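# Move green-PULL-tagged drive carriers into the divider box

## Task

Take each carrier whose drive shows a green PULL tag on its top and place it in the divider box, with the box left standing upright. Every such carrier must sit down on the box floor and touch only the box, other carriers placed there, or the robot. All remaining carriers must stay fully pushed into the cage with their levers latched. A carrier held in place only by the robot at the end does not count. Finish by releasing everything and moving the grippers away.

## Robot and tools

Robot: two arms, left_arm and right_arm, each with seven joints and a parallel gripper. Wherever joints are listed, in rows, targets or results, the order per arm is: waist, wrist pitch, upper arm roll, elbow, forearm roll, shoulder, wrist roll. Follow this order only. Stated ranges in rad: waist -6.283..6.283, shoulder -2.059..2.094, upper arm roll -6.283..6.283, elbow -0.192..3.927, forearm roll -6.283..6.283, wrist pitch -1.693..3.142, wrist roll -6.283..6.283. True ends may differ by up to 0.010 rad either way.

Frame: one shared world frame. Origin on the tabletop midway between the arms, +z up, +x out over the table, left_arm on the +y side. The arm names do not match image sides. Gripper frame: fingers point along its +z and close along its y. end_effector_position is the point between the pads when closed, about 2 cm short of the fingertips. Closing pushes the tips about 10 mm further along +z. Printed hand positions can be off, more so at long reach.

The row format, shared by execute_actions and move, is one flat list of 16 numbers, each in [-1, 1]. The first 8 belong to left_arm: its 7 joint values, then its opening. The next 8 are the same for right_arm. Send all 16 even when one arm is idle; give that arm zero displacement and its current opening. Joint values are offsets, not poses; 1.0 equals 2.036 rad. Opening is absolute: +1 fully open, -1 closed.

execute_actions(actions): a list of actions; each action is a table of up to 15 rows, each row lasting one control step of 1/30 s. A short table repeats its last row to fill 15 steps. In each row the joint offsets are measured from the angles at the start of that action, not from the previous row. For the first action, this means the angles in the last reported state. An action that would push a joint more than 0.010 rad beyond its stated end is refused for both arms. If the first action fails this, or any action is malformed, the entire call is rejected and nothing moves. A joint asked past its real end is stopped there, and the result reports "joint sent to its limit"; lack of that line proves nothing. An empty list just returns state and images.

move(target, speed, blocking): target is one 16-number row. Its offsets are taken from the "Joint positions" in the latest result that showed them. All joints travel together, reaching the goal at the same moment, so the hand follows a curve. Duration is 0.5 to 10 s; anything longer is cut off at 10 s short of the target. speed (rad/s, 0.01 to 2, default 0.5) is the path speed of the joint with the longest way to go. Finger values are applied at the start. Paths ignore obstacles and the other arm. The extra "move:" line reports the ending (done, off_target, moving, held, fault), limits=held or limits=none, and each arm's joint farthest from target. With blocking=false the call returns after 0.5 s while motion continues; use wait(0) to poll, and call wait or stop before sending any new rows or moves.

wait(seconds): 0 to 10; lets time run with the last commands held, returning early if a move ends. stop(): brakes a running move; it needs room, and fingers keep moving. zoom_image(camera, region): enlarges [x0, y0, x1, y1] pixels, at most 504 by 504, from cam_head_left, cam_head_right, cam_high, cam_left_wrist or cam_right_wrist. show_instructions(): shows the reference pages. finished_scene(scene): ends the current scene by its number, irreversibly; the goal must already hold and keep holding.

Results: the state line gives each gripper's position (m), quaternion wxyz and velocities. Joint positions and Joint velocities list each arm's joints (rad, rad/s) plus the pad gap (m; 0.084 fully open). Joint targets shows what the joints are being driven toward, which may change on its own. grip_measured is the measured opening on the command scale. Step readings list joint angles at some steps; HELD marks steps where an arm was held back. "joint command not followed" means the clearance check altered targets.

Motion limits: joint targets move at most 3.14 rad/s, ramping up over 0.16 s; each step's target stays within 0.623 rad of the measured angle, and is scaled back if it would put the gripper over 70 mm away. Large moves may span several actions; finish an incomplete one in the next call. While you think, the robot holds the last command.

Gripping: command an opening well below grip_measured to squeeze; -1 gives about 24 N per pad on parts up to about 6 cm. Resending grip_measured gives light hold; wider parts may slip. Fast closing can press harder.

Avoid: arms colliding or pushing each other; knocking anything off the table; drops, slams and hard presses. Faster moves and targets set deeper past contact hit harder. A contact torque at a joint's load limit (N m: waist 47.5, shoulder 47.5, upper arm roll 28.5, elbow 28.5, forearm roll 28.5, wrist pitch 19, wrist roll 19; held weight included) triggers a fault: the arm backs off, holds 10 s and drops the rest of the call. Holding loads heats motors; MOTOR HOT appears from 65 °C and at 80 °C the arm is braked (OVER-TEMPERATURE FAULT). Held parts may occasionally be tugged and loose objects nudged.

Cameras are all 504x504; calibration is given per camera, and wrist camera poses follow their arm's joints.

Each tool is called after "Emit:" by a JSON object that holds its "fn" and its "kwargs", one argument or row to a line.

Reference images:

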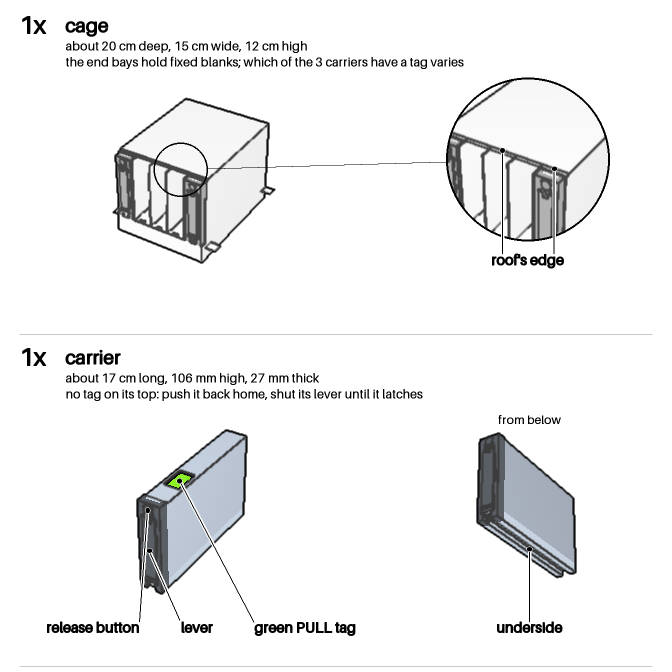

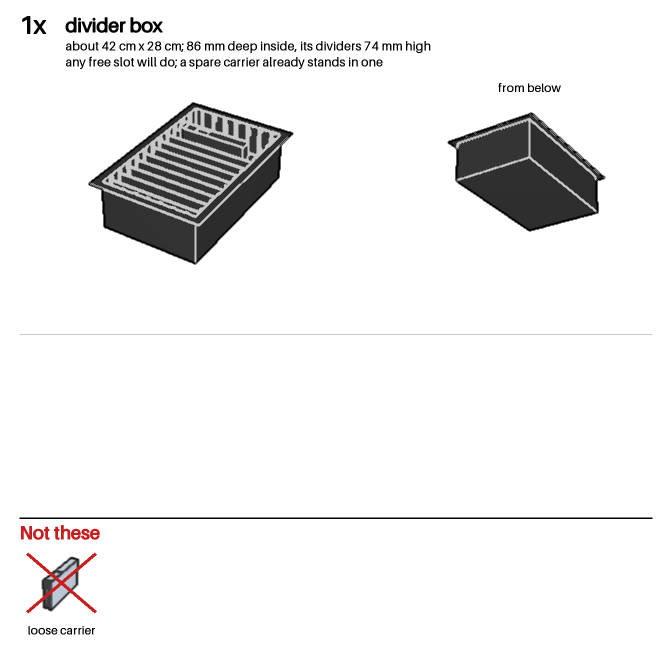

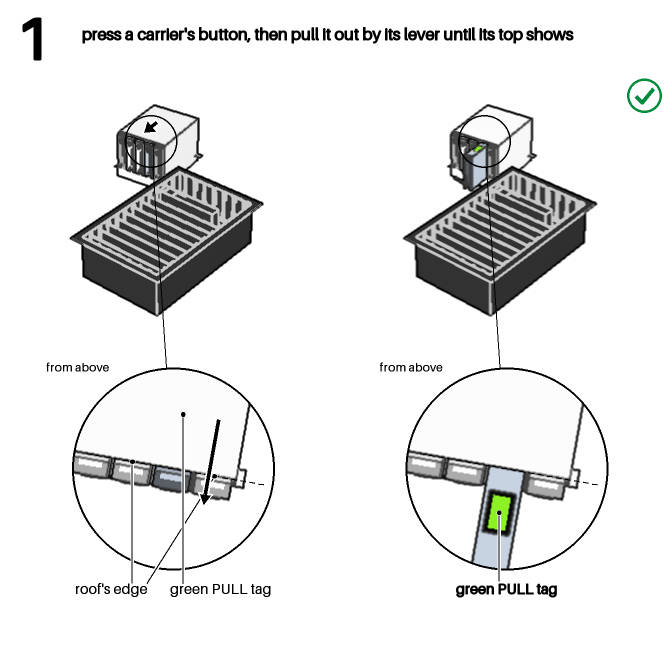

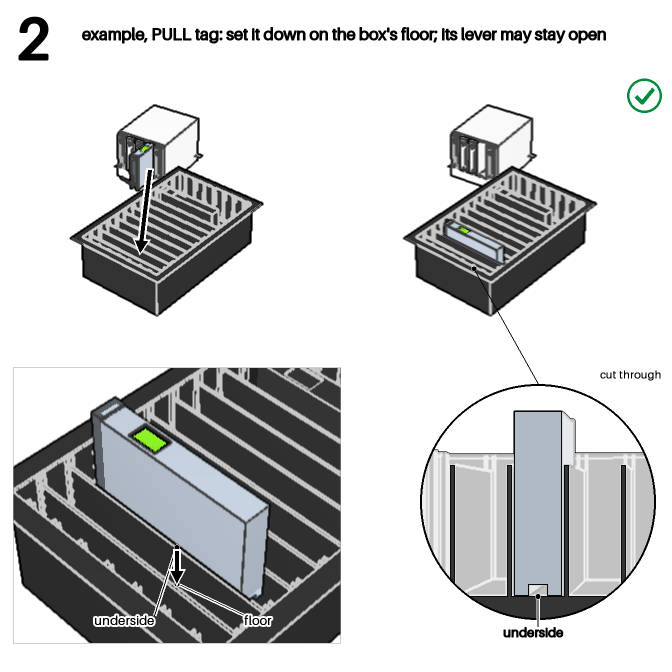

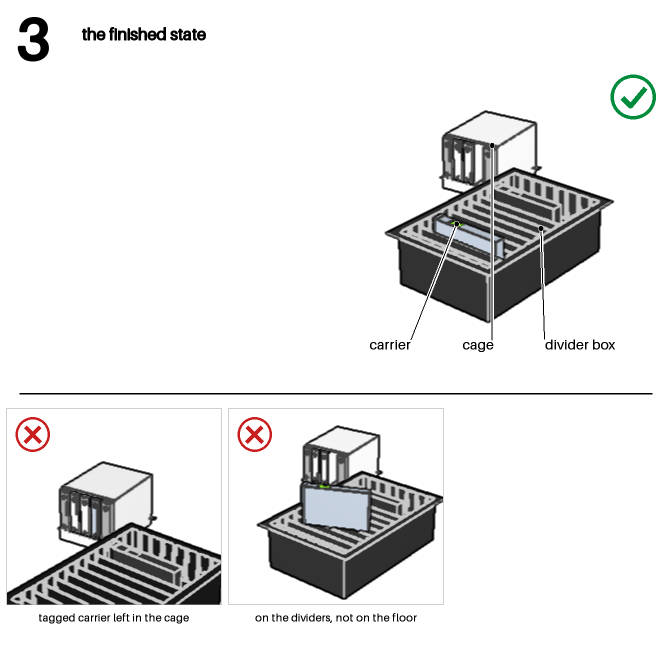

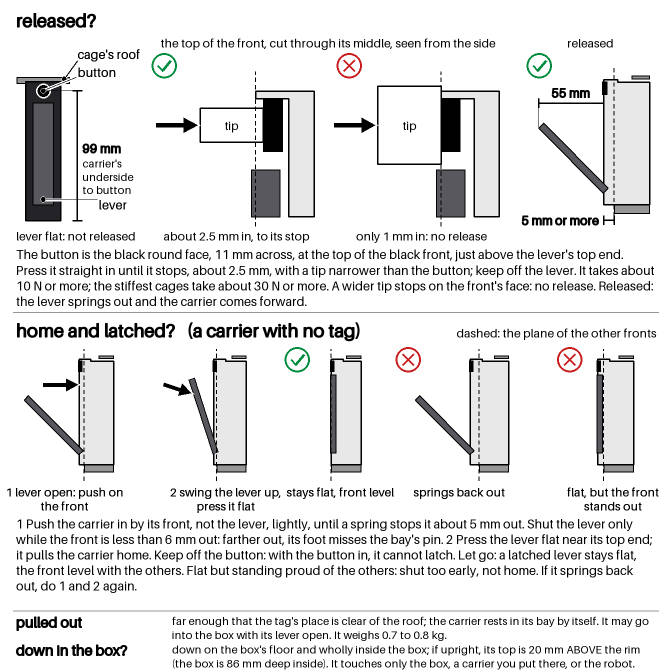

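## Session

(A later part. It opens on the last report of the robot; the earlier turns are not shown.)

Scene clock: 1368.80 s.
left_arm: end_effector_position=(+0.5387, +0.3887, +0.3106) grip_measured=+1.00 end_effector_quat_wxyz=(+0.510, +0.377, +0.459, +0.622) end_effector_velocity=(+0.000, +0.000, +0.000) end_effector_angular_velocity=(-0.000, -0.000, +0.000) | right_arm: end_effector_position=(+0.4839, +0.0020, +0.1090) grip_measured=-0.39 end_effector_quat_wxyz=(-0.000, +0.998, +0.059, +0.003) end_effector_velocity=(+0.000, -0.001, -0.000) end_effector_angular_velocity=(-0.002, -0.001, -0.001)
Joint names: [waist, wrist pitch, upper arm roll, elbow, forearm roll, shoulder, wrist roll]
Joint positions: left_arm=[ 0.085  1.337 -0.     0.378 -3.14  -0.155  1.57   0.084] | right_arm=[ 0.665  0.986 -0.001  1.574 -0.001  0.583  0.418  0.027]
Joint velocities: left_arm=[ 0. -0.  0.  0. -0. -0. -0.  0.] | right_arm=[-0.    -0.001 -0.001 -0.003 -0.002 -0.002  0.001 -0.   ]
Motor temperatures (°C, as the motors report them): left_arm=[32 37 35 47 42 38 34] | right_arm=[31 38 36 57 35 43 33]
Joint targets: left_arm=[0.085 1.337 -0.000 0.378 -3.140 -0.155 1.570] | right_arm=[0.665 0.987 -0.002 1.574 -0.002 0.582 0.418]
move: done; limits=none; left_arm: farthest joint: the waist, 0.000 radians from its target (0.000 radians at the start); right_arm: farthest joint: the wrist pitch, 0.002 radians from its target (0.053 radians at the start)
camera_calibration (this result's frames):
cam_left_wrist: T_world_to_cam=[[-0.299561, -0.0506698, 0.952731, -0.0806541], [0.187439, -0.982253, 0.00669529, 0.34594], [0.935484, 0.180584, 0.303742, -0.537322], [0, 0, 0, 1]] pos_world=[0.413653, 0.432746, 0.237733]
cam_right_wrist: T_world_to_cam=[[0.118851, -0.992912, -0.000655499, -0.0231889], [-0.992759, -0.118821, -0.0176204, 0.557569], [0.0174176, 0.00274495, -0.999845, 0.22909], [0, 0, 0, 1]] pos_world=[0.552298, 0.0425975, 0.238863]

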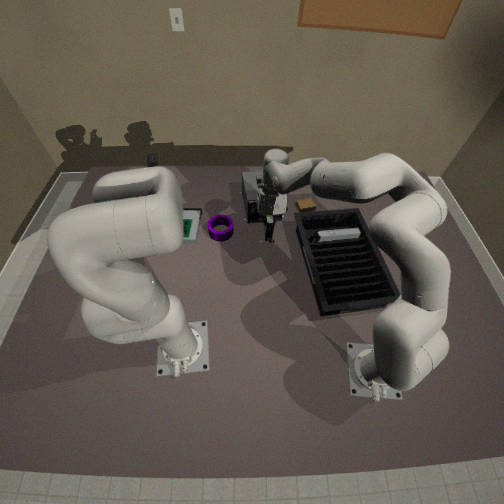

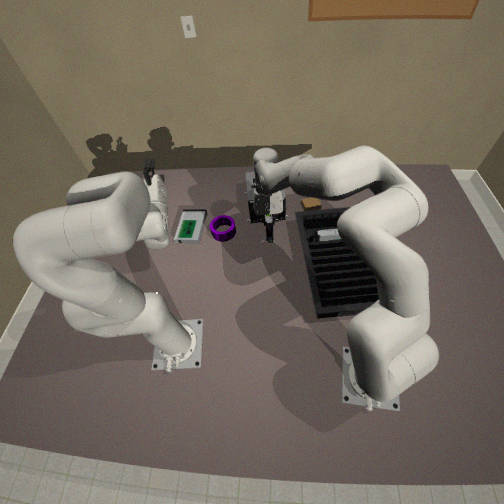

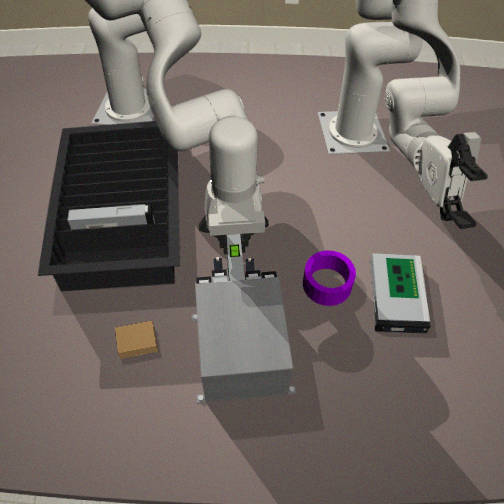

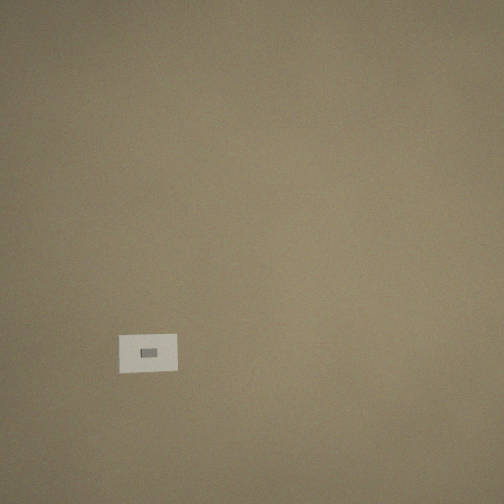

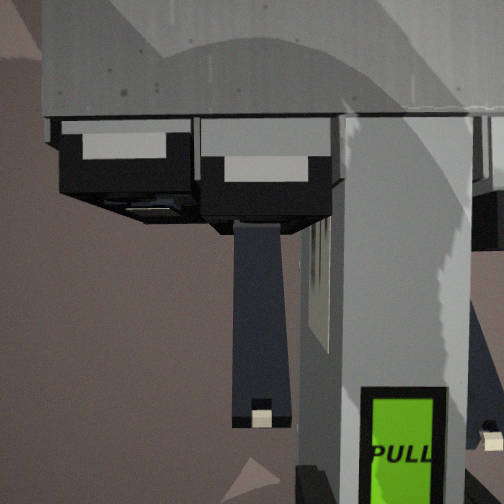

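Emit:
{"fn": "move", "kwargs": {
  "target": [0,0,0,0,0,0,0,1, 0,0.0047,0,0.0026,0,-0.0021,0,-1],
  "speed": 0.05
}}

Emit:
{"fn": "move", "kwargs": {
  "target": [0,0,0,0,0,0,0,1, 0.0050,-0.0137,0,-0.0362,0,-0.0224,0.0050,-1],
  "speed": 0.08
}}

Scene clock: 1425.30 s.
left_arm: end_effector_position=(+0.5387, +0.3887, +0.3106) grip_measured=+1.00 end_effector_quat_wxyz=(+0.510, +0.377, +0.459, +0.622) end_effector_velocity=(-0.000, +0.000, -0.001) end_effector_angular_velocity=(-0.000, +0.002, +0.001) | right_arm: end_effector_position=(+0.4810, +0.0022, +0.1104) grip_measured=-0.39 end_effector_quat_wxyz=(+0.001, +0.998, +0.060, -0.001) end_effector_velocity=(+0.002, -0.000, +0.002) end_effector_angular_velocity=(+0.001, -0.005, -0.001)
Joint names: [waist, wrist pitch, upper arm roll, elbow, forearm roll, shoulder, wrist roll]
Joint positions: left_arm=[ 0.085  1.337 -0.     0.378 -3.14  -0.155  1.57   0.084] | right_arm=[ 0.666  0.999  0.     1.575 -0.001  0.579  0.418  0.027]
Joint velocities: left_arm=[ 0.    -0.     0.    -0.002 -0.     0.     0.     0.   ] | right_arm=[-0.001 -0.    -0.001  0.004 -0.002 -0.    -0.     0.   ]
Motor temperatures (°C, as the motors report them): left_arm=[32 37 35 48 42 38 34] | right_arm=[31 39 37 52 35 43 33]
Joint targets: left_arm=[0.085 1.337 -0.000 0.378 -3.140 -0.155 1.570] | right_arm=[0.665 0.995 -0.001 1.579 -0.001 0.578 0.418]
move: done; limits=none; left_arm: farthest joint: the waist, 0.000 radians from its target (0.000 radians at the start); right_arm: farthest joint: the elbow, 0.004 radians from its target (0.006 radians at the start)
camera_calibration (this result's frames):
cam_left_wrist: T_world_to_cam=[[-0.299561, -0.0506699, 0.952731, -0.0806541], [0.187439, -0.982254, 0.00669512, 0.34594], [0.935484, 0.180584, 0.303742, -0.537322], [0, 0, 0, 1]] pos_world=[0.413653, 0.432746, 0.237733]
cam_right_wrist: T_world_to_cam=[[0.12076, -0.99268, 0.00174688, -0.0238368], [-0.992641, -0.12077, -0.00881237, 0.553693], [0.00895884, -0.000669851, -0.99996, 0.234619], [0, 0, 0, 1]] pos_world=[0.550396, 0.0433647, 0.23953]

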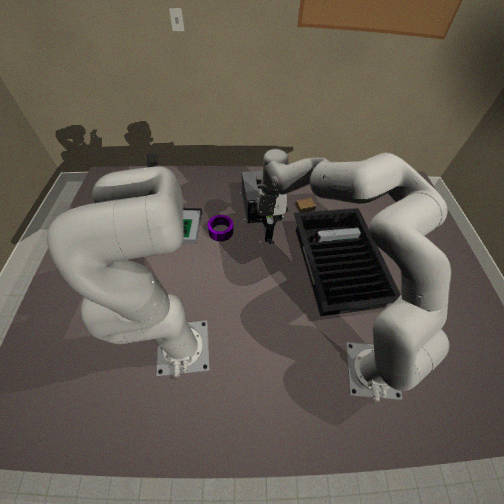

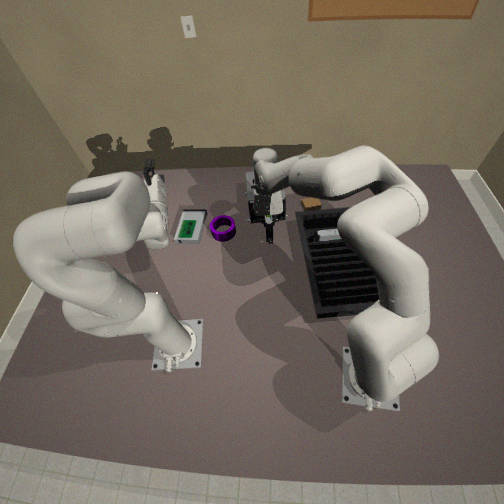

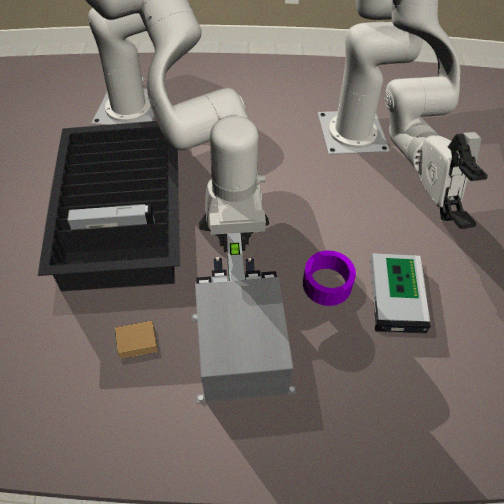

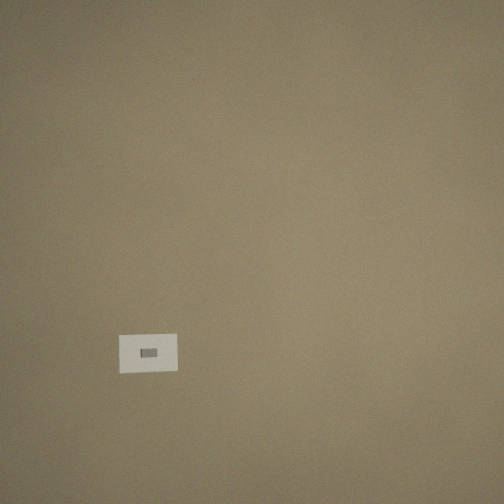

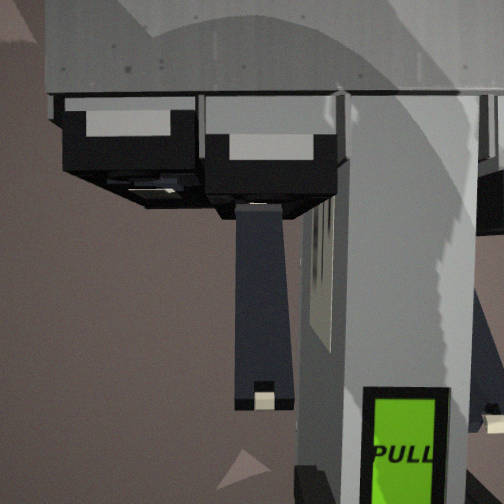

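Scene clock: 1426.63 s.
left_arm: end_effector_position=(+0.5387, +0.3887, +0.3106) grip_measured=+1.00 end_effector_quat_wxyz=(+0.510, +0.377, +0.459, +0.622) end_effector_velocity=(-0.000, +0.001, +0.001) end_effector_angular_velocity=(+0.001, -0.003, +0.001) | right_arm: end_effector_position=(+0.4661, +0.0006, +0.1103) grip_measured=-0.39 end_effector_quat_wxyz=(+0.001, +0.998, +0.060, -0.001) end_effector_velocity=(-0.000, +0.000, -0.000) end_effector_angular_velocity=(-0.000, -0.001, +0.001)
Joint names: [waist, wrist pitch, upper arm roll, elbow, forearm roll, shoulder, wrist roll]
Joint positions: left_arm=[ 0.085  1.337 -0.     0.378 -3.14  -0.155  1.57   0.084] | right_arm=[ 0.677  0.971  0.     1.502 -0.001  0.534  0.428  0.027]
Joint velocities: left_arm=[ 0.     0.003  0.001  0.     0.    -0.     0.     0.   ] | right_arm=[ 0.001 -0.002 -0.    -0.002 -0.001 -0.001  0.    -0.   ]
Motor temperatures (°C, as the motors report them): left_arm=[32 37 35 48 42 38 34] | right_arm=[31 39 37 53 35 43 33]
Joint targets: left_arm=[0.085 1.337 -0.000 0.378 -3.140 -0.155 1.570] | right_arm=[0.677 0.971 0.000 1.501 -0.001 0.534 0.428]
move: done; limits=none; left_arm: farthest joint: the waist, 0.000 radians from its target (0.000 radians at the start); right_arm: farthest joint: the waist, 0.001 radians from its target (0.010 radians at the start)
camera_calibration (this result's frames):
cam_left_wrist: T_world_to_cam=[[-0.299561, -0.0506699, 0.952731, -0.0806541], [0.187439, -0.982253, 0.0066951, 0.34594], [0.935484, 0.180584, 0.303742, -0.537322], [0, 0, 0, 1]] pos_world=[0.413653, 0.432746, 0.237733]
cam_right_wrist: T_world_to_cam=[[0.121132, -0.992635, 0.00169139, -0.0237632], [-0.992598, -0.121142, -0.00864412, 0.538647], [0.00878536, -0.000631787, -0.999961, 0.234726], [0, 0, 0, 1]] pos_world=[0.535476, 0.0418129, 0.239413]

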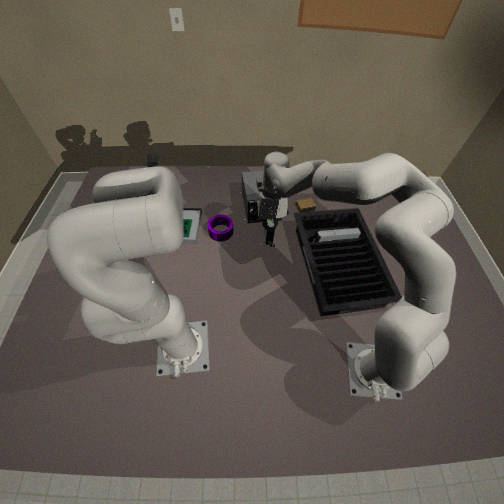

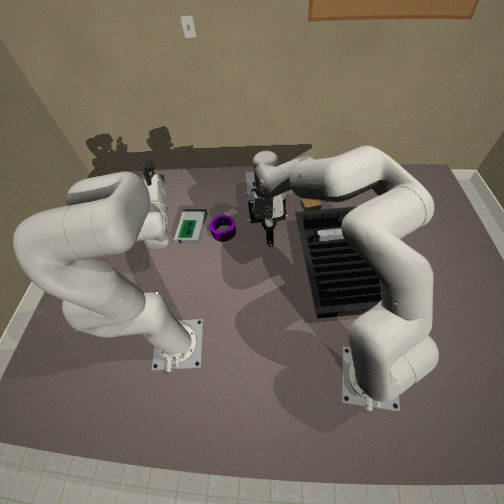

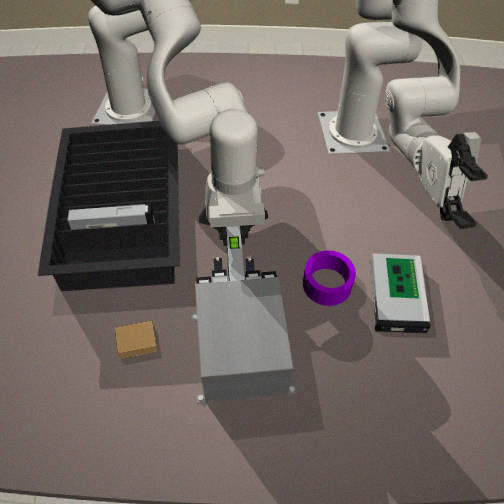

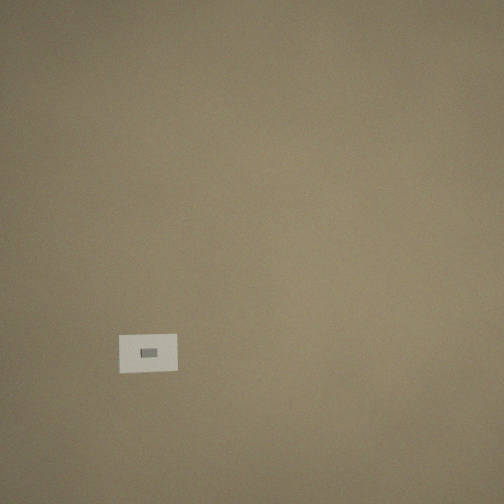

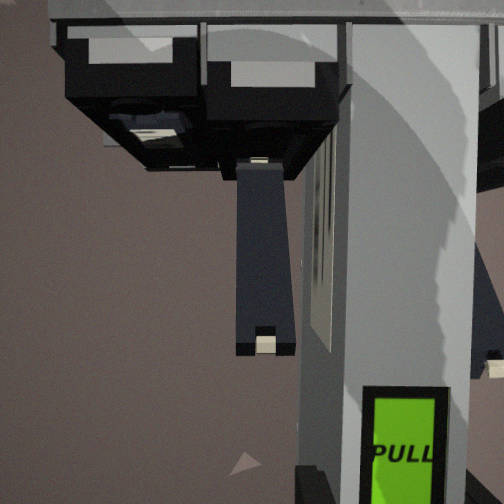

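Emit:
{"fn": "execute_actions", "kwargs": {
  "actions": []
}}

Scene clock: 1454.93 s.
left_arm: end_effector_position=(+0.5387, +0.3887, +0.3106) grip_measured=+1.00 end_effector_quat_wxyz=(+0.510, +0.377, +0.459, +0.622) end_effector_velocity=(-0.000, +0.000, +0.000) end_effector_angular_velocity=(-0.000, -0.000, +0.001) | right_arm: end_effector_position=(+0.4661, +0.0004, +0.1103) grip_measured=-0.39 end_effector_quat_wxyz=(+0.001, +0.998, +0.060, -0.001) end_effector_velocity=(-0.000, +0.000, +0.000) end_effector_angular_velocity=(-0.000, +0.001, +0.000)
Joint names: [waist, wrist pitch, upper arm roll, elbow, forearm roll, shoulder, wrist roll]
Joint positions: left_arm=[ 0.085  1.337 -0.     0.378 -3.14  -0.155  1.57   0.084] | right_arm=[ 0.677  0.971  0.     1.501 -0.001  0.534  0.428  0.027]
Joint velocities: left_arm=[ 0. -0.  0.  0. -0. -0. -0.  0.] | right_arm=[ 0.     0.001 -0.     0.     0.    -0.    -0.    -0.   ]
Motor temperatures (°C, as the motors report them): left_arm=[32 37 35 48 42 38 34] | right_arm=[31 39 36 59 35 44 33]
Joint targets: left_arm=[0.085 1.337 -0.000 0.378 -3.140 -0.155 1.570] | right_arm=[0.677 0.971 0.000 1.501 -0.001 0.534 0.428]
camera_calibration (this result's frames):
cam_left_wrist: T_world_to_cam=[[-0.299561, -0.0506698, 0.952731, -0.0806541], [0.187439, -0.982253, 0.00669522, 0.34594], [0.935484, 0.180584, 0.303742, -0.537322], [0, 0, 0, 1]] pos_world=[0.413653, 0.432746, 0.237733]
cam_right_wrist: T_world_to_cam=[[0.120809, -0.992674, 0.00184315, -0.0238398], [-0.992637, -0.120821, -0.00864383, 0.538686], [0.0088032, -0.000785321, -0.999961, 0.234699], [0, 0, 0, 1]] pos_world=[0.535533, 0.0416035, 0.23939]

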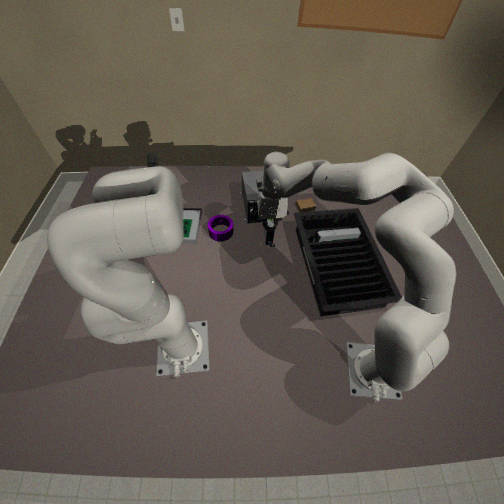

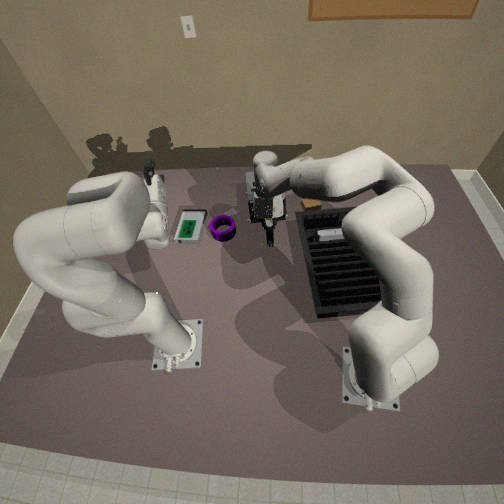

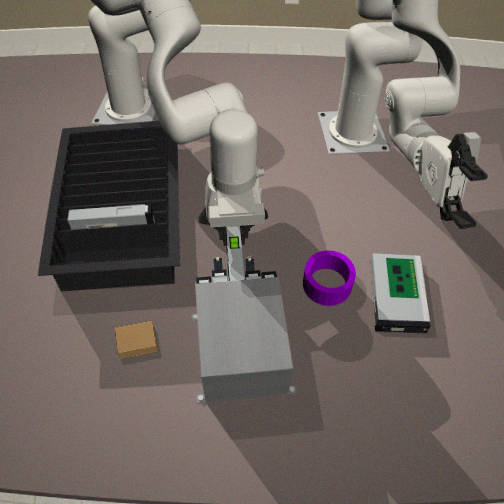

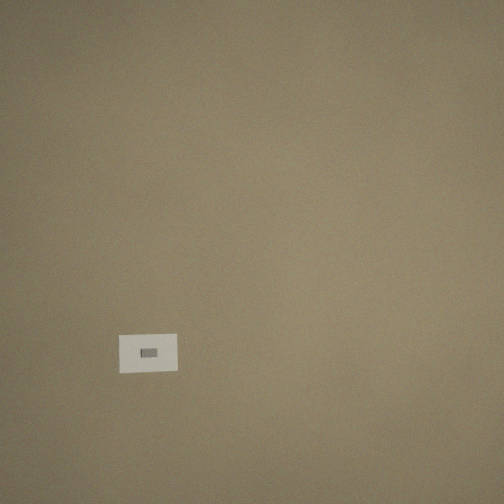

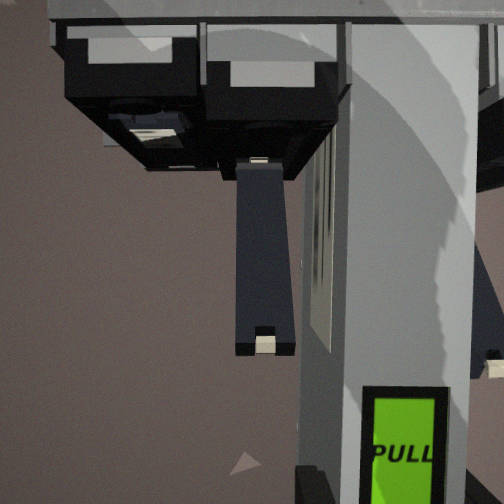

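Emit:
{"fn": "move", "kwargs": {
  "target": [0,0,0,0,0,0,0,1, 0,0,0,0,0,0,0,-0.1],
  "speed": 0.3
}}

Emit:
{"fn": "move", "kwargs": {
  "target": [0,0,0,0,0,0,0,1, -0.0183,0.0602,0,0.1545,0,0.0943,-0.0183,-0.1],
  "speed": 0.3
}}

Scene clock: 1496.67 s.
left_arm: end_effector_position=(+0.5387, +0.3887, +0.3106) grip_measured=+1.00 end_effector_quat_wxyz=(+0.510, +0.377, +0.459, +0.622) end_effector_velocity=(+0.000, +0.000, +0.000) end_effector_angular_velocity=(+0.000, -0.000, +0.000) | right_arm: end_effector_position=(+0.4661, +0.0005, +0.1103) grip_measured=-0.11 end_effector_quat_wxyz=(+0.001, +0.998, +0.060, -0.001) end_effector_velocity=(+0.000, -0.002, -0.001) end_effector_angular_velocity=(-0.001, +0.002, -0.005)
Joint names: [waist, wrist pitch, upper arm roll, elbow, forearm roll, shoulder, wrist roll]
Joint positions: left_arm=[ 0.085  1.337 -0.     0.378 -3.14  -0.155  1.57   0.084] | right_arm=[ 0.677  0.971  0.     1.501 -0.001  0.534  0.428  0.039]
Joint velocities: left_arm=[ 0.001  0.    -0.001  0.001  0.     0.     0.     0.   ] | right_arm=[-0.002  0.    -0.001 -0.001  0.001  0.001  0.    -0.   ]
Motor temperatures (°C, as the motors report them): left_arm=[32 37 35 48 42 38 34] | right_arm=[31 38 35 61 35 44 33]
Joint targets: left_arm=[0.085 1.337 -0.000 0.378 -3.140 -0.155 1.570] | right_arm=[0.677 0.971 0.000 1.501 -0.001 0.534 0.428]
move: done; limits=none; left_arm: farthest joint: the waist, 0.000 radians from its target (0.000 radians at the start); right_arm: farthest joint: the waist, 0.000 radians from its target (0.000 radians at the start)
camera_calibration (this result's frames):
cam_left_wrist: T_world_to_cam=[[-0.299561, -0.0506697, 0.952731, -0.0806541], [0.187439, -0.982253, 0.00669531, 0.34594], [0.935484, 0.180584, 0.303742, -0.537322], [0, 0, 0, 1]] pos_world=[0.413653, 0.432746, 0.237733]
cam_right_wrist: T_world_to_cam=[[0.121031, -0.992647, 0.00172782, -0.0237909], [-0.992609, -0.121042, -0.00873691, 0.538658], [0.00888181, -0.000657615, -0.99996, 0.23472], [0, 0, 0, 1]] pos_world=[0.535471, 0.0417384, 0.239458]

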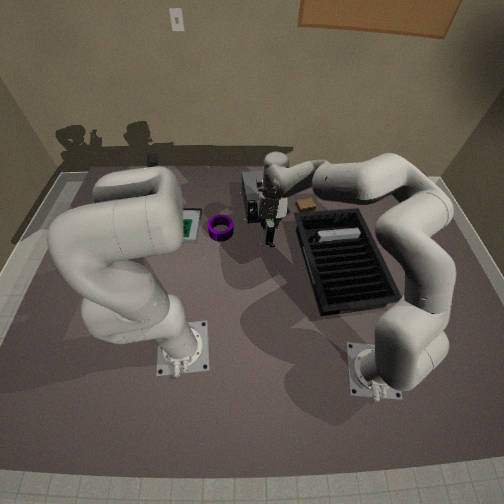

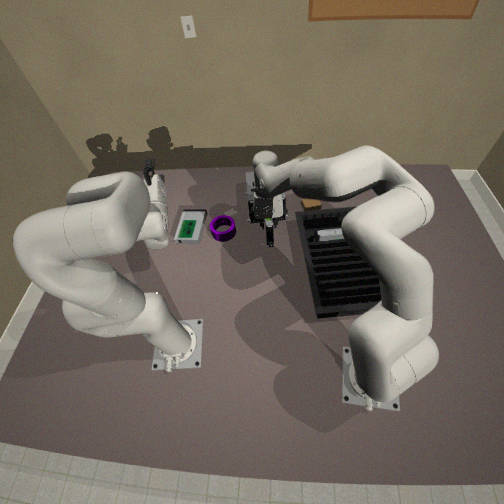

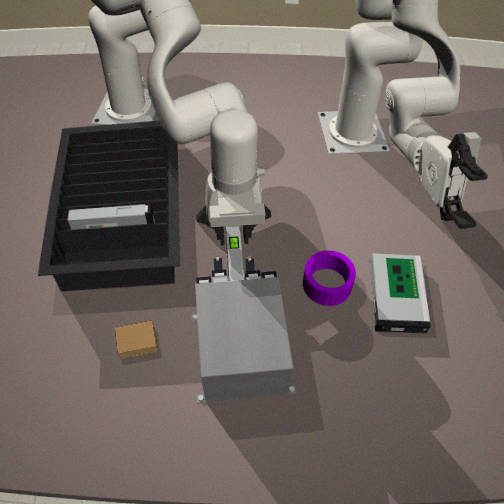

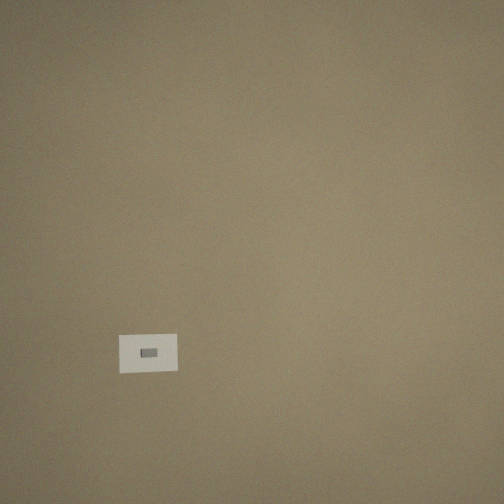

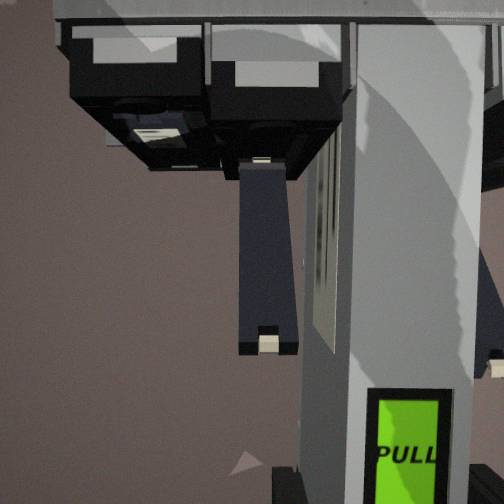

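Scene clock: 1498.27 s.
left_arm: end_effector_position=(+0.5387, +0.3887, +0.3106) grip_measured=+1.00 end_effector_quat_wxyz=(+0.510, +0.377, +0.459, +0.622) end_effector_velocity=(-0.000, +0.001, -0.001) end_effector_angular_velocity=(-0.002, +0.002, +0.001) | right_arm: end_effector_position=(+0.5234, +0.0073, +0.1100) grip_measured=-0.11 end_effector_quat_wxyz=(+0.001, +0.998, +0.060, -0.001) end_effector_velocity=(+0.000, -0.000, -0.001) end_effector_angular_velocity=(-0.002, -0.001, +0.001)
Joint names: [waist, wrist pitch, upper arm roll, elbow, forearm roll, shoulder, wrist roll]
Joint positions: left_arm=[ 0.085  1.337 -0.     0.378 -3.14  -0.155  1.57   0.084] | right_arm=[ 0.64   1.094  0.     1.816 -0.001  0.725  0.391  0.039]
Joint velocities: left_arm=[ 0.    -0.002  0.001 -0.     0.     0.    -0.001  0.   ] | right_arm=[ 0.001  0.    -0.001  0.002 -0.002  0.003 -0.    -0.   ]
Motor temperatures (°C, as the motors report them): left_arm=[32 37 35 48 42 38 34] | right_arm=[31 38 35 60 35 44 33]
Joint targets: left_arm=[0.085 1.337 -0.000 0.378 -3.140 -0.155 1.570] | right_arm=[0.640 1.094 0.000 1.816 -0.001 0.726 0.391]
move: done; limits=none; left_arm: farthest joint: the waist, 0.000 radians from its target (0.000 radians at the start); right_arm: farthest joint: the shoulder, 0.001 radians from its target (0.192 radians at the start)
camera_calibration (this result's frames):
cam_left_wrist: T_world_to_cam=[[-0.299561, -0.0506698, 0.952731, -0.0806541], [0.187439, -0.982253, 0.00669533, 0.34594], [0.935484, 0.180584, 0.303743, -0.537322], [0, 0, 0, 1]] pos_world=[0.413653, 0.432746, 0.237733]
cam_right_wrist: T_world_to_cam=[[0.120997, -0.992652, 0.00156795, -0.0240073], [-0.992614, -0.121006, -0.00869243, 0.59638], [0.00881829, -0.000504602, -0.999961, 0.23393], [0, 0, 0, 1]] pos_world=[0.592816, 0.0484529, 0.239142]

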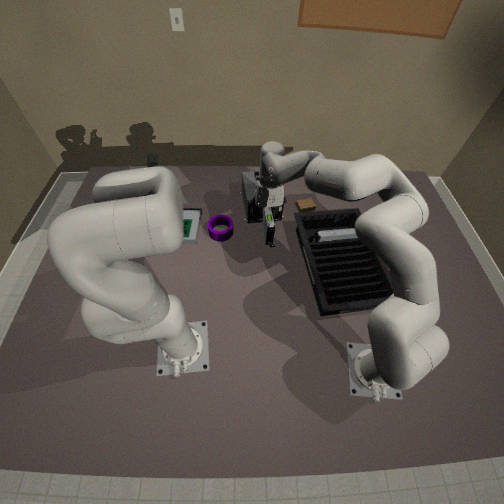

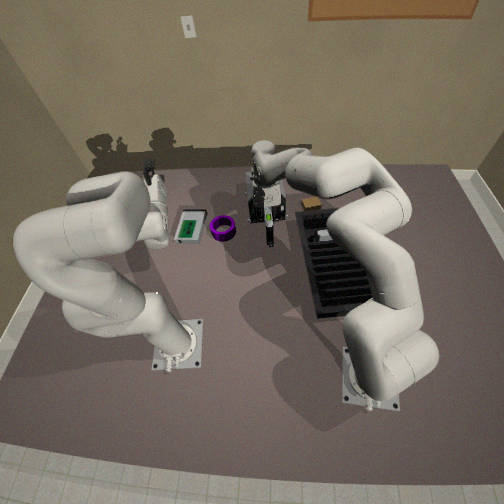

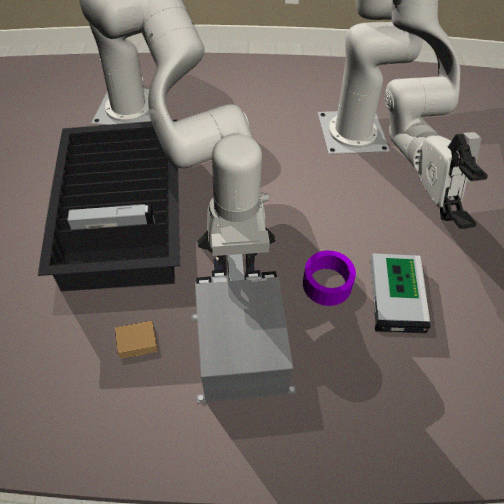

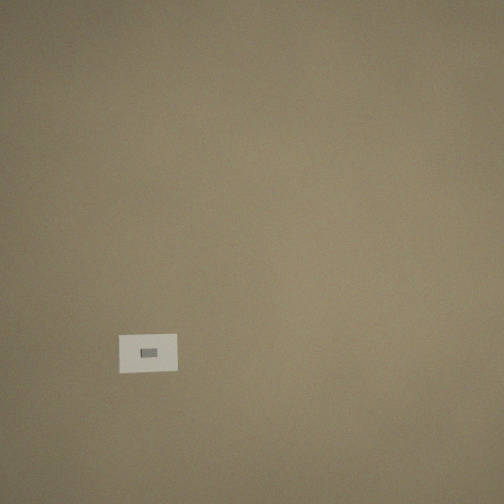

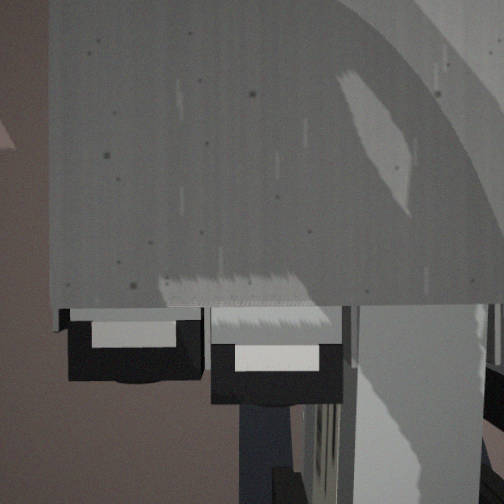

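Emit:
{"fn": "move", "kwargs": {
  "target": [0,0,0,0,0,0,0,1, 0,-0.0025,0,-0.0015,0,0.001,0,-0.1],
  "speed": 0.1
}}

Emit:
{"fn": "move", "kwargs": {
  "target": [0,0,0,0,0,0,0,1, 0,0,0,0,0,0,0,-1],
  "speed": 0.1
}}

Scene clock: 1505.57 s.
left_arm: end_effector_position=(+0.5387, +0.3887, +0.3106) grip_measured=+1.00 end_effector_quat_wxyz=(+0.510, +0.377, +0.459, +0.622) end_effector_velocity=(-0.000, +0.000, -0.000) end_effector_angular_velocity=(-0.001, +0.000, +0.000) | right_arm: end_effector_position=(+0.5234, +0.0072, +0.1078) grip_measured=-0.11 end_effector_quat_wxyz=(+0.001, +0.998, +0.060, -0.001) end_effector_velocity=(+0.001, -0.000, +0.000) end_effector_angular_velocity=(+0.000, -0.003, -0.001)
Joint names: [waist, wrist pitch, upper arm roll, elbow, forearm roll, shoulder, wrist roll]
Joint positions: left_arm=[ 0.085  1.337 -0.     0.378 -3.14  -0.155  1.57   0.084] | right_arm=[ 0.64   1.089  0.     1.813 -0.001  0.727  0.391  0.039]
Joint velocities: left_arm=[-0.    -0.     0.001 -0.    -0.     0.    -0.     0.   ] | right_arm=[-0.    -0.003 -0.     0.    -0.001 -0.     0.001 -0.   ]
Motor temperatures (°C, as the motors report them): left_arm=[32 37 35 48 42 38 34] | right_arm=[31 38 35 60 35 45 33]
Joint targets: left_arm=[0.085 1.337 -0.000 0.378 -3.140 -0.155 1.570] | right_arm=[0.640 1.088 0.000 1.813 -0.001 0.727 0.391]
move: done; limits=none; left_arm: farthest joint: the waist, 0.000 radians from its target (0.000 radians at the start); right_arm: farthest joint: the waist, 0.000 radians from its target (0.000 radians at the start)
camera_calibration (this result's frames):
cam_left_wrist: T_world_to_cam=[[-0.299561, -0.0506697, 0.952731, -0.0806541], [0.187439, -0.982253, 0.00669535, 0.34594], [0.935484, 0.180584, 0.303743, -0.537322], [0, 0, 0, 1]] pos_world=[0.413653, 0.432746, 0.237733]
cam_right_wrist: T_world_to_cam=[[0.120998, -0.992651, 0.00156647, -0.0240359], [-0.992614, -0.121007, -0.00869168, 0.596286], [0.00881737, -0.00050322, -0.999961, 0.231779], [0, 0, 0, 1]] pos_world=[0.592746, 0.0484124, 0.23699]

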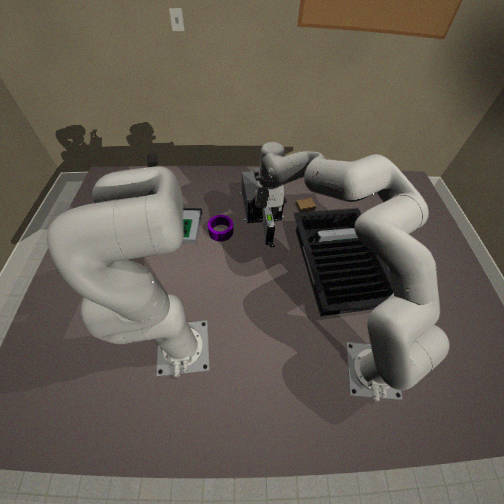

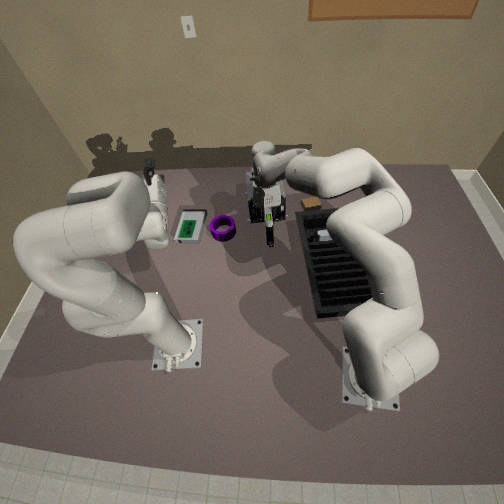

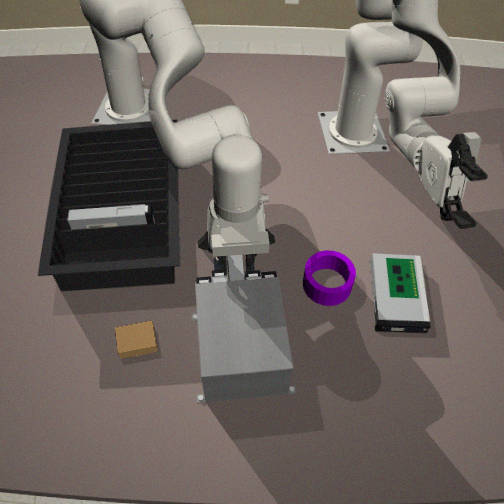

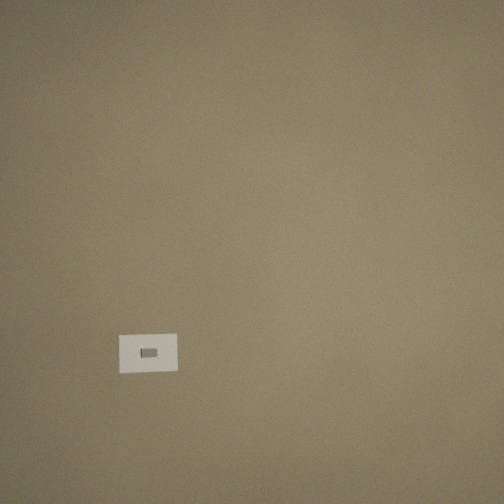

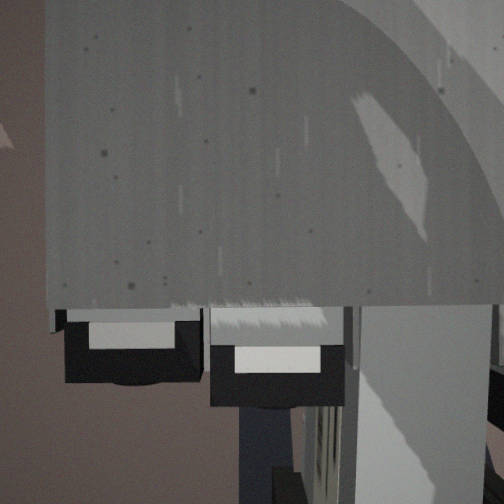

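Scene clock: 1506.07 s.
left_arm: end_effector_position=(+0.5387, +0.3887, +0.3106) grip_measured=+1.00 end_effector_quat_wxyz=(+0.510, +0.377, +0.459, +0.622) end_effector_velocity=(-0.000, +0.001, +0.000) end_effector_angular_velocity=(+0.000, -0.001, +0.001) | right_arm: end_effector_position=(+0.5240, +0.0059, +0.1080) grip_measured=-0.39 end_effector_quat_wxyz=(+0.002, +0.998, +0.059, -0.001) end_effector_velocity=(-0.000, +0.002, +0.000) end_effector_angular_velocity=(+0.001, -0.001, +0.003)
Joint names: [waist, wrist pitch, upper arm roll, elbow, forearm roll, shoulder, wrist roll]
Joint positions: left_arm=[ 0.085  1.337 -0.     0.378 -3.14  -0.155  1.57   0.084] | right_arm=[ 0.639  1.089 -0.001  1.813 -0.001  0.727  0.391  0.027]
Joint velocities: left_arm=[0.001 0.001 0.    0.    0.    0.    0.    0.   ] | right_arm=[ 0.002 -0.002  0.001  0.001  0.     0.    -0.001  0.   ]
Motor temperatures (°C, as the motors report them): left_arm=[32 37 35 48 42 38 34] | right_arm=[31 38 35 60 35 45 33]
Joint targets: left_arm=[0.085 1.337 -0.000 0.378 -3.140 -0.155 1.570] | right_arm=[0.640 1.089 0.000 1.813 -0.001 0.727 0.391]
move: done; limits=none; left_arm: farthest joint: the waist, 0.000 radians from its target (0.000 radians at the start); right_arm: farthest joint: the waist, 0.001 radians from its target (0.000 radians at the start)
camera_calibration (this result's frames):
cam_left_wrist: T_world_to_cam=[[-0.299561, -0.0506697, 0.952731, -0.0806542], [0.187439, -0.982254, 0.00669534, 0.34594], [0.935484, 0.180584, 0.303743, -0.537322], [0, 0, 0, 1]] pos_world=[0.413653, 0.432746, 0.237733]
cam_right_wrist: T_world_to_cam=[[0.119042, -0.992885, 0.00279967, -0.024556], [-0.992847, -0.119062, -0.00884542, 0.596856], [0.00911582, -0.00172667, -0.999957, 0.231791], [0, 0, 0, 1]] pos_world=[0.593397, 0.0470819, 0.23713]

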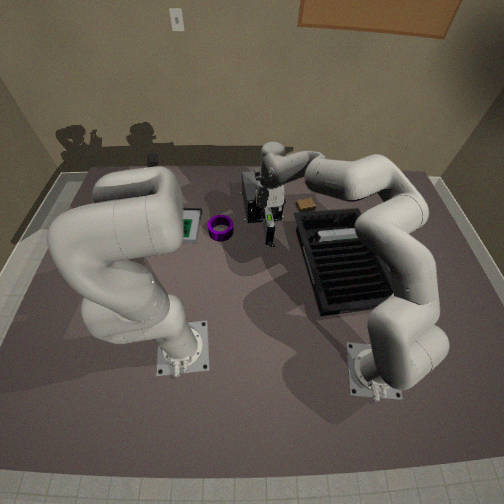

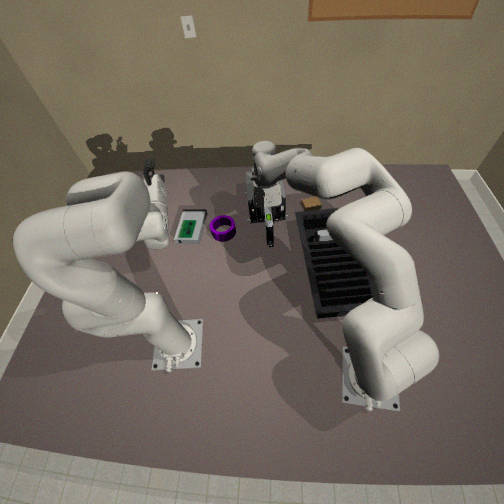

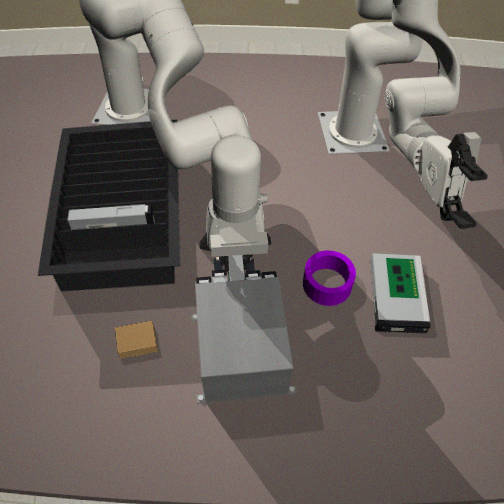

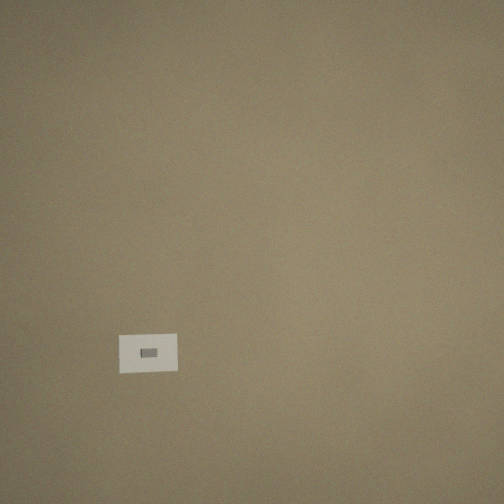

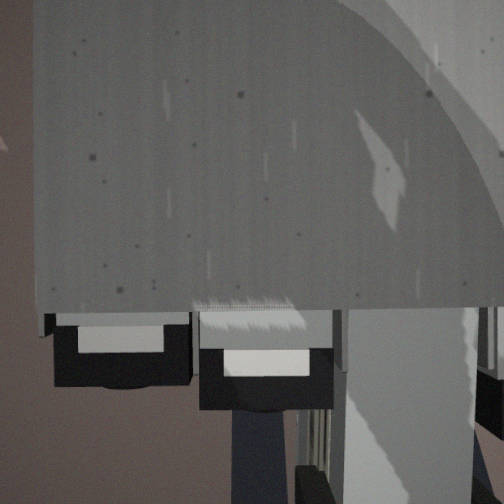

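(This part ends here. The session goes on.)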